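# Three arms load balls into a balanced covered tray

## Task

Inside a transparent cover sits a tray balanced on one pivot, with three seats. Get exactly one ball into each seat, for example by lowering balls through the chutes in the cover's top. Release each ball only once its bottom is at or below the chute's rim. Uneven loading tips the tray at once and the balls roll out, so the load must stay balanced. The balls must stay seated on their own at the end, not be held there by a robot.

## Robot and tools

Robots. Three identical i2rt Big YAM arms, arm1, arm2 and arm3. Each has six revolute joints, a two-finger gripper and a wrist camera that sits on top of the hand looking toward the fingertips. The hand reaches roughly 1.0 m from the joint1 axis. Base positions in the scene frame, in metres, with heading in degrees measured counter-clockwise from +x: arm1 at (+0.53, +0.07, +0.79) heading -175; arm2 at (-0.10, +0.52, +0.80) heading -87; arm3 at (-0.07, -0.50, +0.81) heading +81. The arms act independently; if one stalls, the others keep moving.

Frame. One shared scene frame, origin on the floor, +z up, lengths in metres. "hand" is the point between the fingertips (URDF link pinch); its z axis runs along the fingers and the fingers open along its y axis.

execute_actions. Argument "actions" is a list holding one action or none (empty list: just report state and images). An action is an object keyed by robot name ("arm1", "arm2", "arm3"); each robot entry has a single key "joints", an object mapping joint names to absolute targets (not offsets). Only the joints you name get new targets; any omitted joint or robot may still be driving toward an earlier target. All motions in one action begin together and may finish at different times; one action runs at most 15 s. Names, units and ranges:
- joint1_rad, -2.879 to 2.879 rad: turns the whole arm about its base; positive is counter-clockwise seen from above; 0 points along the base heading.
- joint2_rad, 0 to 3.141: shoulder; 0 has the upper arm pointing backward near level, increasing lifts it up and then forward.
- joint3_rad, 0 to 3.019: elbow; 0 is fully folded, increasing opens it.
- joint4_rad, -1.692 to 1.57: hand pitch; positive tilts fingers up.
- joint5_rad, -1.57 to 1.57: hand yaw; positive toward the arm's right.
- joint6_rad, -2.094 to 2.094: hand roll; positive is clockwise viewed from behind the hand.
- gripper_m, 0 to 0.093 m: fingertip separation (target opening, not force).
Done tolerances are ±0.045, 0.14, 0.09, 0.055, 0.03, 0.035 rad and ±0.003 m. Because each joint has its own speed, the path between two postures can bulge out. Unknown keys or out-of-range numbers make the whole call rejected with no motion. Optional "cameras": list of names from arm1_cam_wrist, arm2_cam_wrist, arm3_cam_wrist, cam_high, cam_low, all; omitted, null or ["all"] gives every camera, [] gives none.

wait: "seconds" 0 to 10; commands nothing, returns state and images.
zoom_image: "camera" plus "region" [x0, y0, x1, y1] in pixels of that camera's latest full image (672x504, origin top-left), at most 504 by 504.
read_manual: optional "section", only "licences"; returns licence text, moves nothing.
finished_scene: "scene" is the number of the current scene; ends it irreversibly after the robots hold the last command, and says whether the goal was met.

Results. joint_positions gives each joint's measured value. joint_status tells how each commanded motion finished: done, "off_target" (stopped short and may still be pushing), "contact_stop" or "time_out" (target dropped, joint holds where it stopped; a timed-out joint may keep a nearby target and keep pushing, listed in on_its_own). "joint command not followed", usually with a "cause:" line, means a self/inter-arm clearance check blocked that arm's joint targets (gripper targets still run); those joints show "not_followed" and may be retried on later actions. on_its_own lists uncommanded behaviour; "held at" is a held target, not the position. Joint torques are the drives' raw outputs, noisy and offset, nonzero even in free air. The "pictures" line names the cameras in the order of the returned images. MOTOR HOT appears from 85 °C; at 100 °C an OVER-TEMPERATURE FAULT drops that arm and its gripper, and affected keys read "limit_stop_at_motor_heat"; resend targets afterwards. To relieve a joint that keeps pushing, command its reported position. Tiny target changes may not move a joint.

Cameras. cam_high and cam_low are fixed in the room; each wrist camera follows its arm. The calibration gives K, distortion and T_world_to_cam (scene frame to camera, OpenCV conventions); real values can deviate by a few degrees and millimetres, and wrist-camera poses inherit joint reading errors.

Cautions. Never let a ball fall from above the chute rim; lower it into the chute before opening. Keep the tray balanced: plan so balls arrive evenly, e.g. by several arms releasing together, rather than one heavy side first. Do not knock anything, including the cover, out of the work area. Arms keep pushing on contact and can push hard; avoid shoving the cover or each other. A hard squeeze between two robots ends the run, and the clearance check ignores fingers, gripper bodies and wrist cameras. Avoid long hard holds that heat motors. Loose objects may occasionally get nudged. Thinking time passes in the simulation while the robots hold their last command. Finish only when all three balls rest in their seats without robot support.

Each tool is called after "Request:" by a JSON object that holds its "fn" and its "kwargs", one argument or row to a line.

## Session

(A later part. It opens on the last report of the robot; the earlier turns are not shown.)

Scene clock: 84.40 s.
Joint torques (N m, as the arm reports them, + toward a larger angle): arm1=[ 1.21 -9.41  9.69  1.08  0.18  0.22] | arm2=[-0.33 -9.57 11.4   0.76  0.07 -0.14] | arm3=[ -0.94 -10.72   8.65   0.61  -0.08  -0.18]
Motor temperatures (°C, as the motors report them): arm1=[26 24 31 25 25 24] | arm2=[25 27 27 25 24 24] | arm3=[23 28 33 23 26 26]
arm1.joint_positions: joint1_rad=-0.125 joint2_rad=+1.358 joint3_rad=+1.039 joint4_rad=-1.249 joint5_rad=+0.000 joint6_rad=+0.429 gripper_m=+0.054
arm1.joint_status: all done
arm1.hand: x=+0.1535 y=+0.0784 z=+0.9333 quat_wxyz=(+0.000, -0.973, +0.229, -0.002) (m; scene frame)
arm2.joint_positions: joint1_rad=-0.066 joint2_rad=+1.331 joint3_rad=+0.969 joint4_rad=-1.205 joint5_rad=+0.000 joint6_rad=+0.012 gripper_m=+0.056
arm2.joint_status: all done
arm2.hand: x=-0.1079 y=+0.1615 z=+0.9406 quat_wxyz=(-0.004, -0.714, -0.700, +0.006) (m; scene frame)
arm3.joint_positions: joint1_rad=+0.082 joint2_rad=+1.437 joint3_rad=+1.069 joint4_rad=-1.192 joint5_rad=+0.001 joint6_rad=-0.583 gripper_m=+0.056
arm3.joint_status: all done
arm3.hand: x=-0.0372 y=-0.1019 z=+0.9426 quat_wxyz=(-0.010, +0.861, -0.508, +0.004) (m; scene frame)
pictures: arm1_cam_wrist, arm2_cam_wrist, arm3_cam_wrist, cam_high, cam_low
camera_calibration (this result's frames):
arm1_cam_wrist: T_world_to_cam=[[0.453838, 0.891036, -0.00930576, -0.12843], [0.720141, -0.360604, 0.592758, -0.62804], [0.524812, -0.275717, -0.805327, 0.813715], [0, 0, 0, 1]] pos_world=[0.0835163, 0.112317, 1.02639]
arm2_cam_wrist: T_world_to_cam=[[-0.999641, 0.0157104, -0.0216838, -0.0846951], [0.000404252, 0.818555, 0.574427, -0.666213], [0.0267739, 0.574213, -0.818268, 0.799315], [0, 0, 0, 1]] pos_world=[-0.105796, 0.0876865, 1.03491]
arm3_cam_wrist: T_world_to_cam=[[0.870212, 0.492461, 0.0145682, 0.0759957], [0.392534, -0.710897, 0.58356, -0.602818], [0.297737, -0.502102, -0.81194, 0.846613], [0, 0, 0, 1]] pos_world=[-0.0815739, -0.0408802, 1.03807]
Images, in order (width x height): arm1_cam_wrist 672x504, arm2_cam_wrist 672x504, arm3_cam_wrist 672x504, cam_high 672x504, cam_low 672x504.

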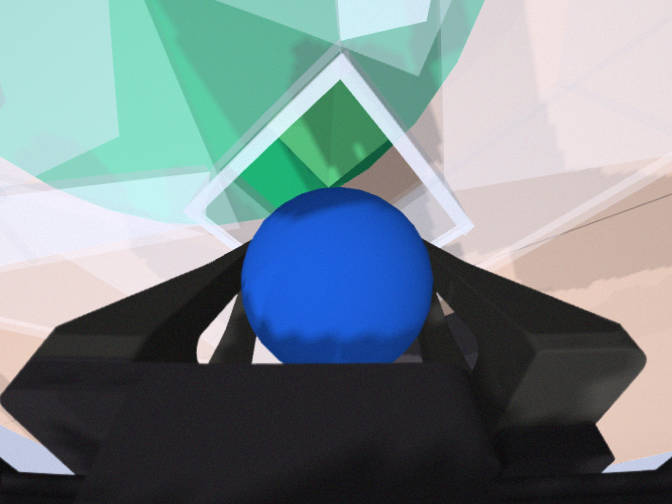

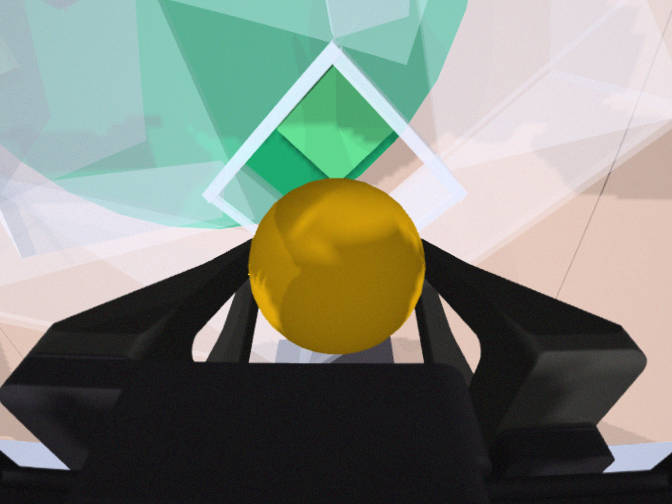

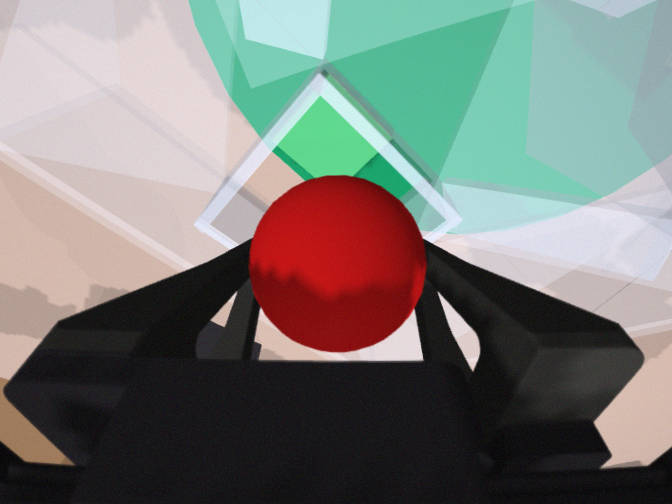

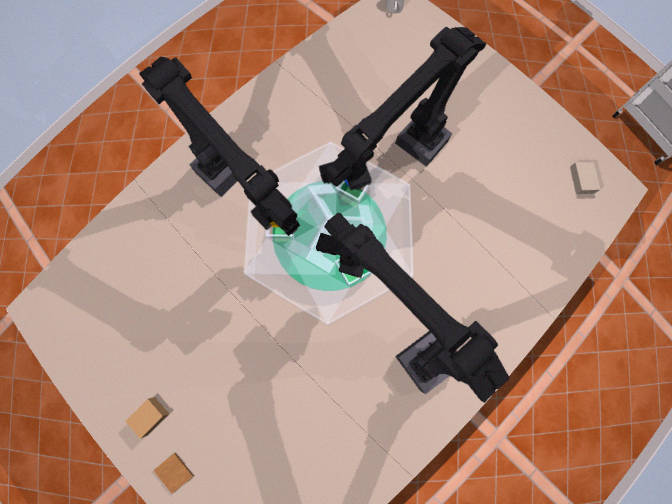

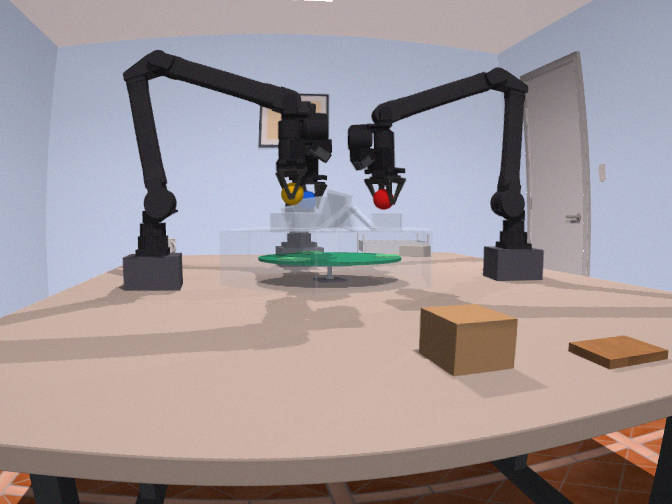

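Request:
{"fn": "execute_actions", "kwargs": {
  "actions": [
    {"arm1":{"joints":{"joint2_rad":1.377,"joint3_rad":0.98,"joint4_rad":-1.143}},"arm2":{"joints":{"joint2_rad":1.364,"joint3_rad":0.922,"joint4_rad":-1.086}},"arm3":{"joints":{"joint2_rad":1.43,"joint3_rad":0.976,"joint4_rad":-1.076}}}
  ]
}}

Request:
{"fn": "zoom_image", "kwargs": {
  "camera": "cam_low",
  "region": [220,150,440,290]
}}

Scene clock: 94.10 s.
Joint torques (N m, as the arm reports them, + toward a larger angle): arm1=[ 1.21 -8.08  8.55  1.12  0.19  0.22] | arm2=[-0.29 -9.63 10.76  0.74  0.07 -0.14] | arm3=[-1.1  -9.33  8.04  0.57 -0.1  -0.13]
Motor temperatures (°C, as the motors report them): arm1=[26 24 31 25 25 24] | arm2=[25 27 27 25 24 24] | arm3=[23 28 32 23 26 26]
arm1.joint_positions: joint1_rad=-0.125 joint2_rad=+1.363 joint3_rad=+0.975 joint4_rad=-1.156 joint5_rad=+0.000 joint6_rad=+0.429 gripper_m=+0.054
arm1.joint_status: all done
arm1.hand: x=+0.1548 y=+0.0782 z=+0.9090 quat_wxyz=(-0.002, -0.973, +0.229, +0.010) (m; scene frame)
arm2.joint_positions: joint1_rad=-0.066 joint2_rad=+1.370 joint3_rad=+0.905 joint4_rad=-1.099 joint5_rad=+0.000 joint6_rad=+0.012 gripper_m=+0.056
arm2.joint_status: all done
arm2.hand: x=-0.1080 y=+0.1611 z=+0.9051 quat_wxyz=(-0.005, -0.714, -0.700, +0.007) (m; scene frame)
arm3.joint_positions: joint1_rad=+0.082 joint2_rad=+1.437 joint3_rad=+0.980 joint4_rad=-1.091 joint5_rad=+0.001 joint6_rad=-0.584 gripper_m=+0.056
arm3.joint_status: all done
arm3.hand: x=-0.0376 y=-0.1123 z=+0.9115 quat_wxyz=(-0.015, +0.861, -0.508, +0.001) (m; scene frame)
pictures: arm1_cam_wrist, arm2_cam_wrist, arm3_cam_wrist, cam_high, cam_low
camera_calibration (this result's frames):
arm1_cam_wrist: T_world_to_cam=[[0.4535, 0.891044, -0.0194754, -0.119812], [0.734163, -0.361087, 0.574997, -0.600686], [0.505315, -0.275059, -0.817924, 0.807774], [0, 0, 0, 1]] pos_world=[0.0871556, 0.112043, 1.00376]
arm2_cam_wrist: T_world_to_cam=[[-0.999642, 0.0156287, -0.0217064, -0.0855027], [0.000416202, 0.820523, 0.571614, -0.643222], [0.0267442, 0.5714, -0.820236, 0.772768], [0, 0, 0, 1]] pos_world=[-0.105871, 0.0875545, 0.999671]
arm3_cam_wrist: T_world_to_cam=[[0.869924, 0.49272, 0.0214077, 0.075748], [0.392361, -0.717728, 0.575255, -0.585175], [0.298805, -0.492029, -0.817694, 0.822648], [0, 0, 0, 1]] pos_world=[-0.0821065, -0.0525523, 1.00768]
Images, in order (width x height): arm1_cam_wrist 672x504, arm2_cam_wrist 672x504, arm3_cam_wrist 672x504, cam_high 672x504, cam_low 672x504.

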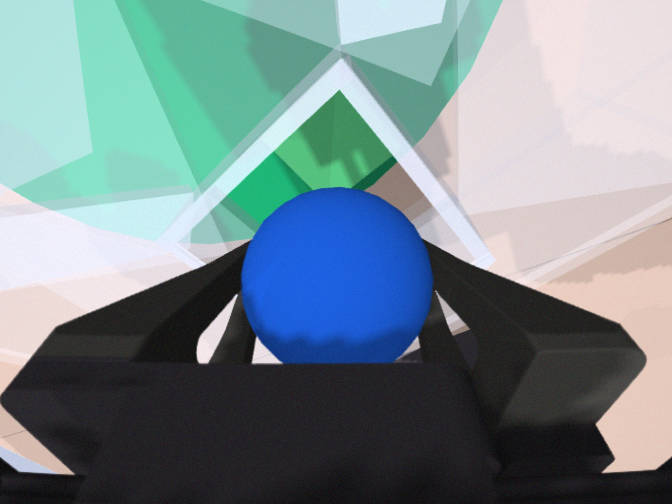

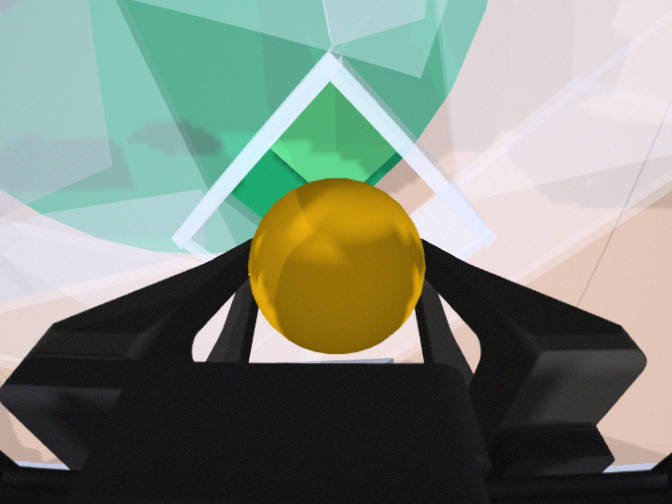

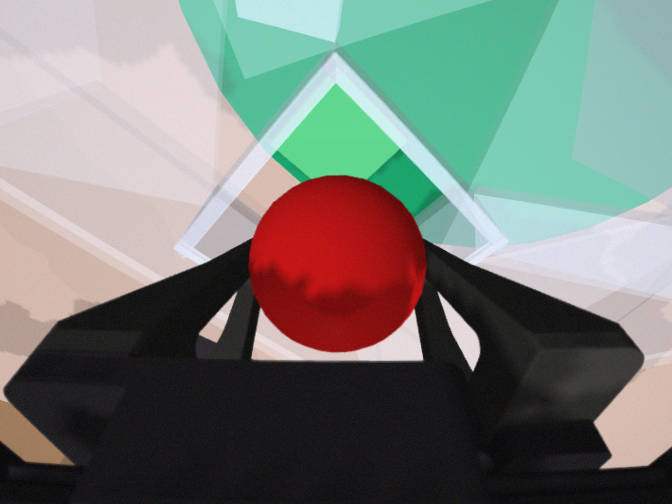

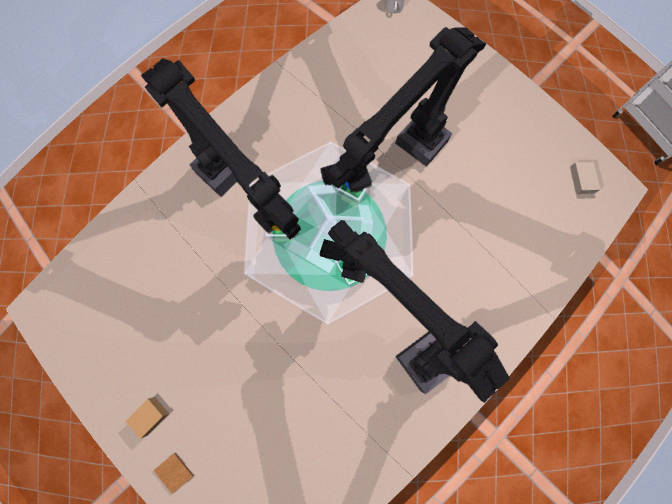

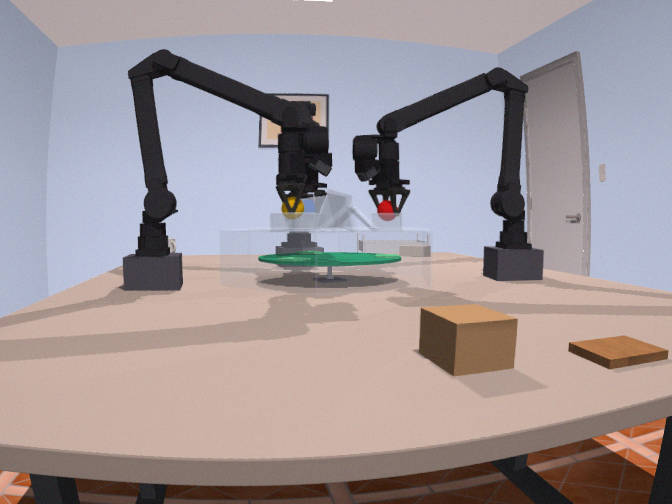

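Region (220, 150, 440, 290) of cam_low's 672x504 image, scaled by 2.291, with more detail than that image has; it fills the top 321 rows of this view, and the rest is white.

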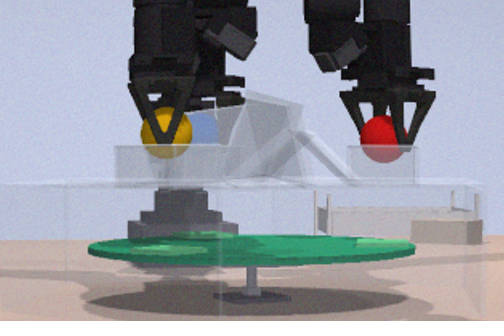

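Request:
{"fn": "execute_actions", "kwargs": {
  "actions": [
    {"arm1":{"joints":{"joint3_rad":0.945,"joint4_rad":-1.125}},"arm2":{"joints":{"joint3_rad":0.905,"joint4_rad":-1.07}}}
  ],
  "cameras": ["cam_low","arm1_cam_wrist"]
}}

Request:
{"fn": "execute_actions", "kwargs": {
  "actions": [
    {"arm1":{"joints":{"gripper_m":0.068}},"arm2":{"joints":{"gripper_m":0.068}},"arm3":{"joints":{"gripper_m":0.068}}}
  ]
}}

Scene clock: 106.93 s.
Joint torques (N m, as the arm reports them, + toward a larger angle): arm1=[ 1.07 -8.11  7.16  0.73  0.19  0.22] | arm2=[-0.25 -9.78  9.93  0.83  0.07 -0.14] | arm3=[-1.53 -9.45  8.14  0.66 -0.08 -0.18]
Motor temperatures (°C, as the motors report them): arm1=[26 24 31 25 25 24] | arm2=[25 27 27 25 24 24] | arm3=[23 28 31 23 26 26]
arm1.joint_positions: joint1_rad=-0.125 joint2_rad=+1.363 joint3_rad=+0.959 joint4_rad=-1.129 joint5_rad=+0.000 joint6_rad=+0.429 gripper_m=+0.054
arm1.joint_status: all done
arm1.hand: x=+0.1545 y=+0.0781 z=+0.9034 quat_wxyz=(-0.003, -0.973, +0.229, +0.015) (m; scene frame)
arm2.joint_positions: joint1_rad=-0.066 joint2_rad=+1.370 joint3_rad=+0.896 joint4_rad=-1.083 joint5_rad=+0.000 joint6_rad=+0.012 gripper_m=+0.056
arm2.joint_status: all done
arm2.hand: x=-0.1080 y=+0.1608 z=+0.9023 quat_wxyz=(-0.008, -0.714, -0.700, +0.009) (m; scene frame)
arm3.joint_positions: joint1_rad=+0.082 joint2_rad=+1.437 joint3_rad=+0.980 joint4_rad=-1.091 joint5_rad=+0.001 joint6_rad=-0.584 gripper_m=+0.056
arm3.joint_status: not commanded
arm3.hand: x=-0.0376 y=-0.1123 z=+0.9115 quat_wxyz=(-0.015, +0.861, -0.508, +0.001) (m; scene frame)
pictures: arm1_cam_wrist, cam_low
camera_calibration (this result's frames):
arm1_cam_wrist: T_world_to_cam=[[0.452922, 0.891223, -0.0241555, -0.115352], [0.740611, -0.361021, 0.56671, -0.590811], [0.496344, -0.274565, -0.823563, 0.809793], [0, 0, 0, 1]] pos_world=[0.0878705, 0.11185, 0.998948]
Images, in order (width x height): arm1_cam_wrist 672x504, cam_low 672x504.

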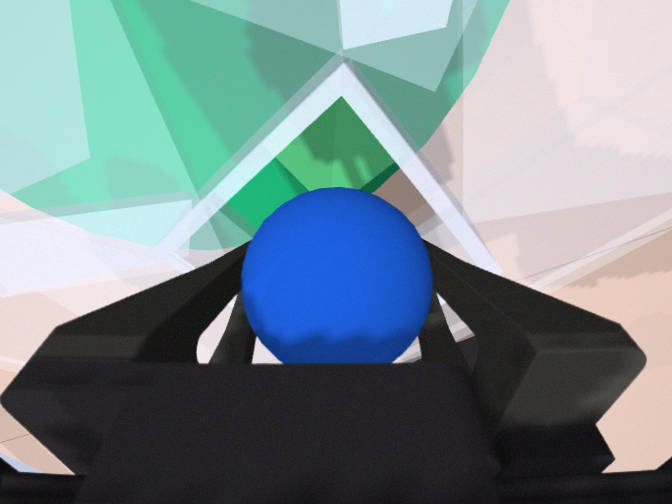

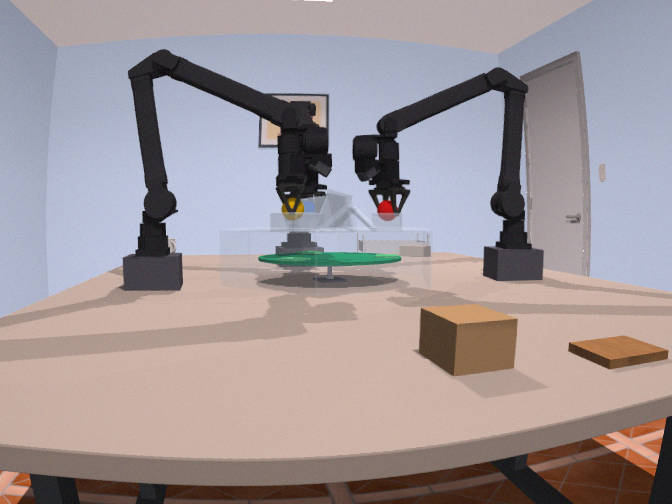

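Scene clock: 107.47 s.
Joint torques (N m, as the arm reports them, + toward a larger angle): arm1=[ 1.16 -8.18  7.09  0.29 -0.01  0.21] | arm2=[-0.27 -9.94  9.95  0.71  0.17 -0.14] | arm3=[-0.74 -9.19  8.    0.08  0.05 -0.19]
Motor temperatures (°C, as the motors report them): arm1=[26 24 31 25 25 24] | arm2=[25 27 27 25 24 24] | arm3=[23 28 31 23 26 26]
arm1.joint_positions: joint1_rad=-0.123 joint2_rad=+1.363 joint3_rad=+0.960 joint4_rad=-1.120 joint5_rad=+0.005 joint6_rad=+0.429 gripper_m=+0.068
arm1.joint_status: all done
arm1.hand: x=+0.1517 y=+0.0786 z=+0.9039 quat_wxyz=(-0.002, -0.973, +0.229, +0.021) (m; scene frame)
arm2.joint_positions: joint1_rad=-0.065 joint2_rad=+1.370 joint3_rad=+0.896 joint4_rad=-1.081 joint5_rad=-0.002 joint6_rad=+0.012 gripper_m=+0.068
arm2.joint_status: all done
arm2.hand: x=-0.1070 y=+0.1602 z=+0.9023 quat_wxyz=(-0.010, -0.714, -0.700, +0.009) (m; scene frame)
arm3.joint_positions: joint1_rad=+0.083 joint2_rad=+1.435 joint3_rad=+0.980 joint4_rad=-1.084 joint5_rad=-0.003 joint6_rad=-0.584 gripper_m=+0.068
arm3.joint_status: all done
arm3.hand: x=-0.0385 y=-0.1103 z=+0.9123 quat_wxyz=(-0.019, +0.861, -0.508, -0.003) (m; scene frame)
pictures: arm1_cam_wrist, arm2_cam_wrist, arm3_cam_wrist, cam_high, cam_low
camera_calibration (this result's frames):
arm1_cam_wrist: T_world_to_cam=[[0.451839, 0.89179, -0.0235149, -0.11499], [0.746842, -0.363719, 0.556719, -0.580548], [0.487923, -0.269109, -0.830368, 0.818723], [0, 0, 0, 1]] pos_world=[0.086061, 0.111716, 1.00034]
arm2_cam_wrist: T_world_to_cam=[[-0.999616, 0.0138142, -0.0240389, -0.0822282], [-0.00214298, 0.825944, 0.563748, -0.634887], [0.0276425, 0.563583, -0.825597, 0.777144], [0, 0, 0, 1]] pos_world=[-0.105039, 0.0875319, 0.997548]
arm3_cam_wrist: T_world_to_cam=[[0.869305, 0.493713, 0.0235966, 0.0735379], [0.395099, -0.72277, 0.56701, -0.57678], [0.296995, -0.483581, -0.823373, 0.830524], [0, 0, 0, 1]] pos_world=[-0.0827031, -0.0515601, 1.00914]
Images, in order (width x height): arm1_cam_wrist 672x504, arm2_cam_wrist 672x504, arm3_cam_wrist 672x504, cam_high 672x504, cam_low 672x504.

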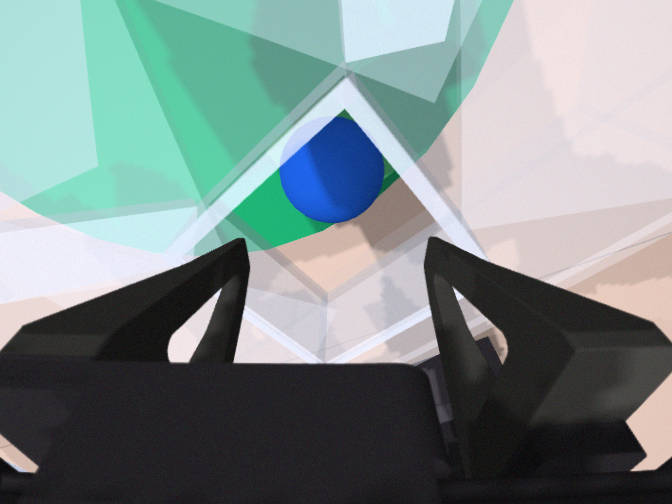

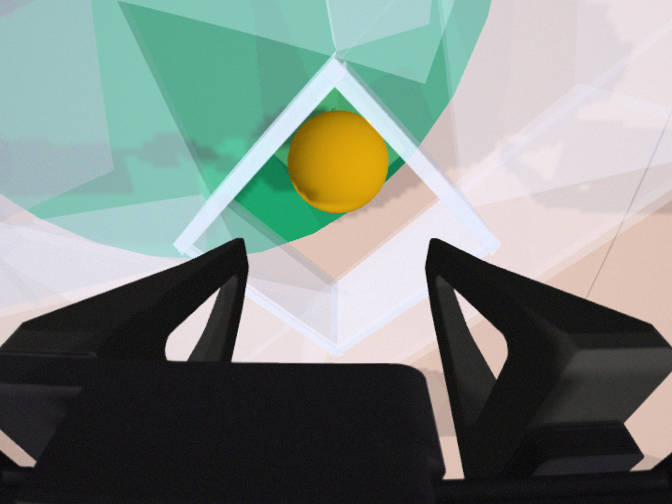

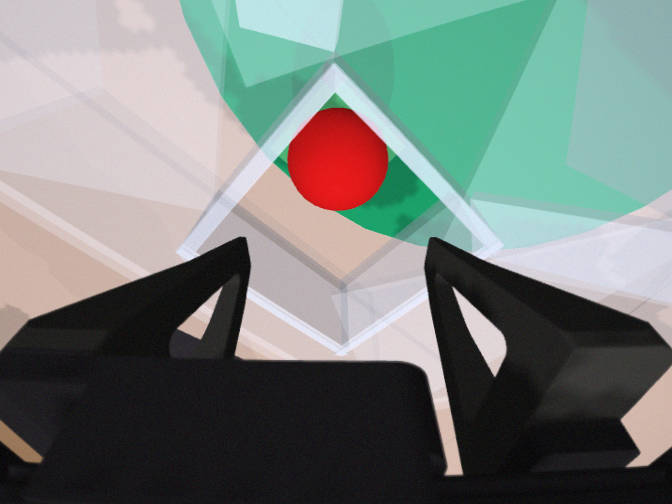

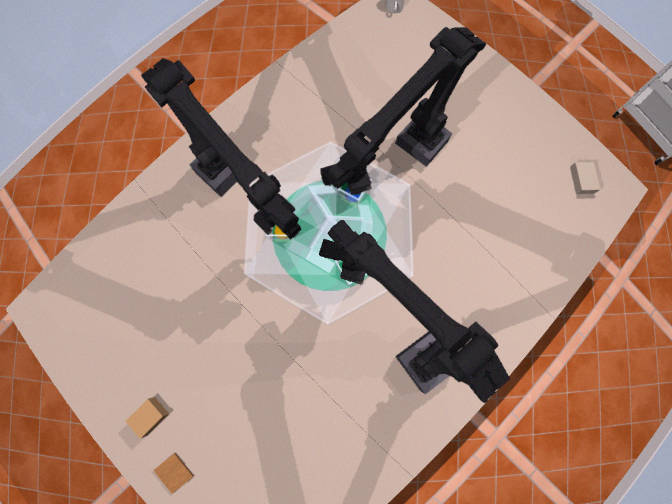

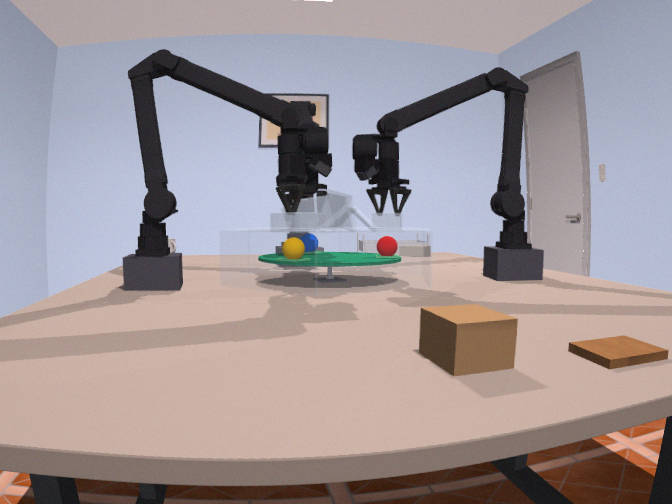

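Request:
{"fn": "finished_scene", "kwargs": {
  "scene": 1
}}

The scene is finished: the task was done.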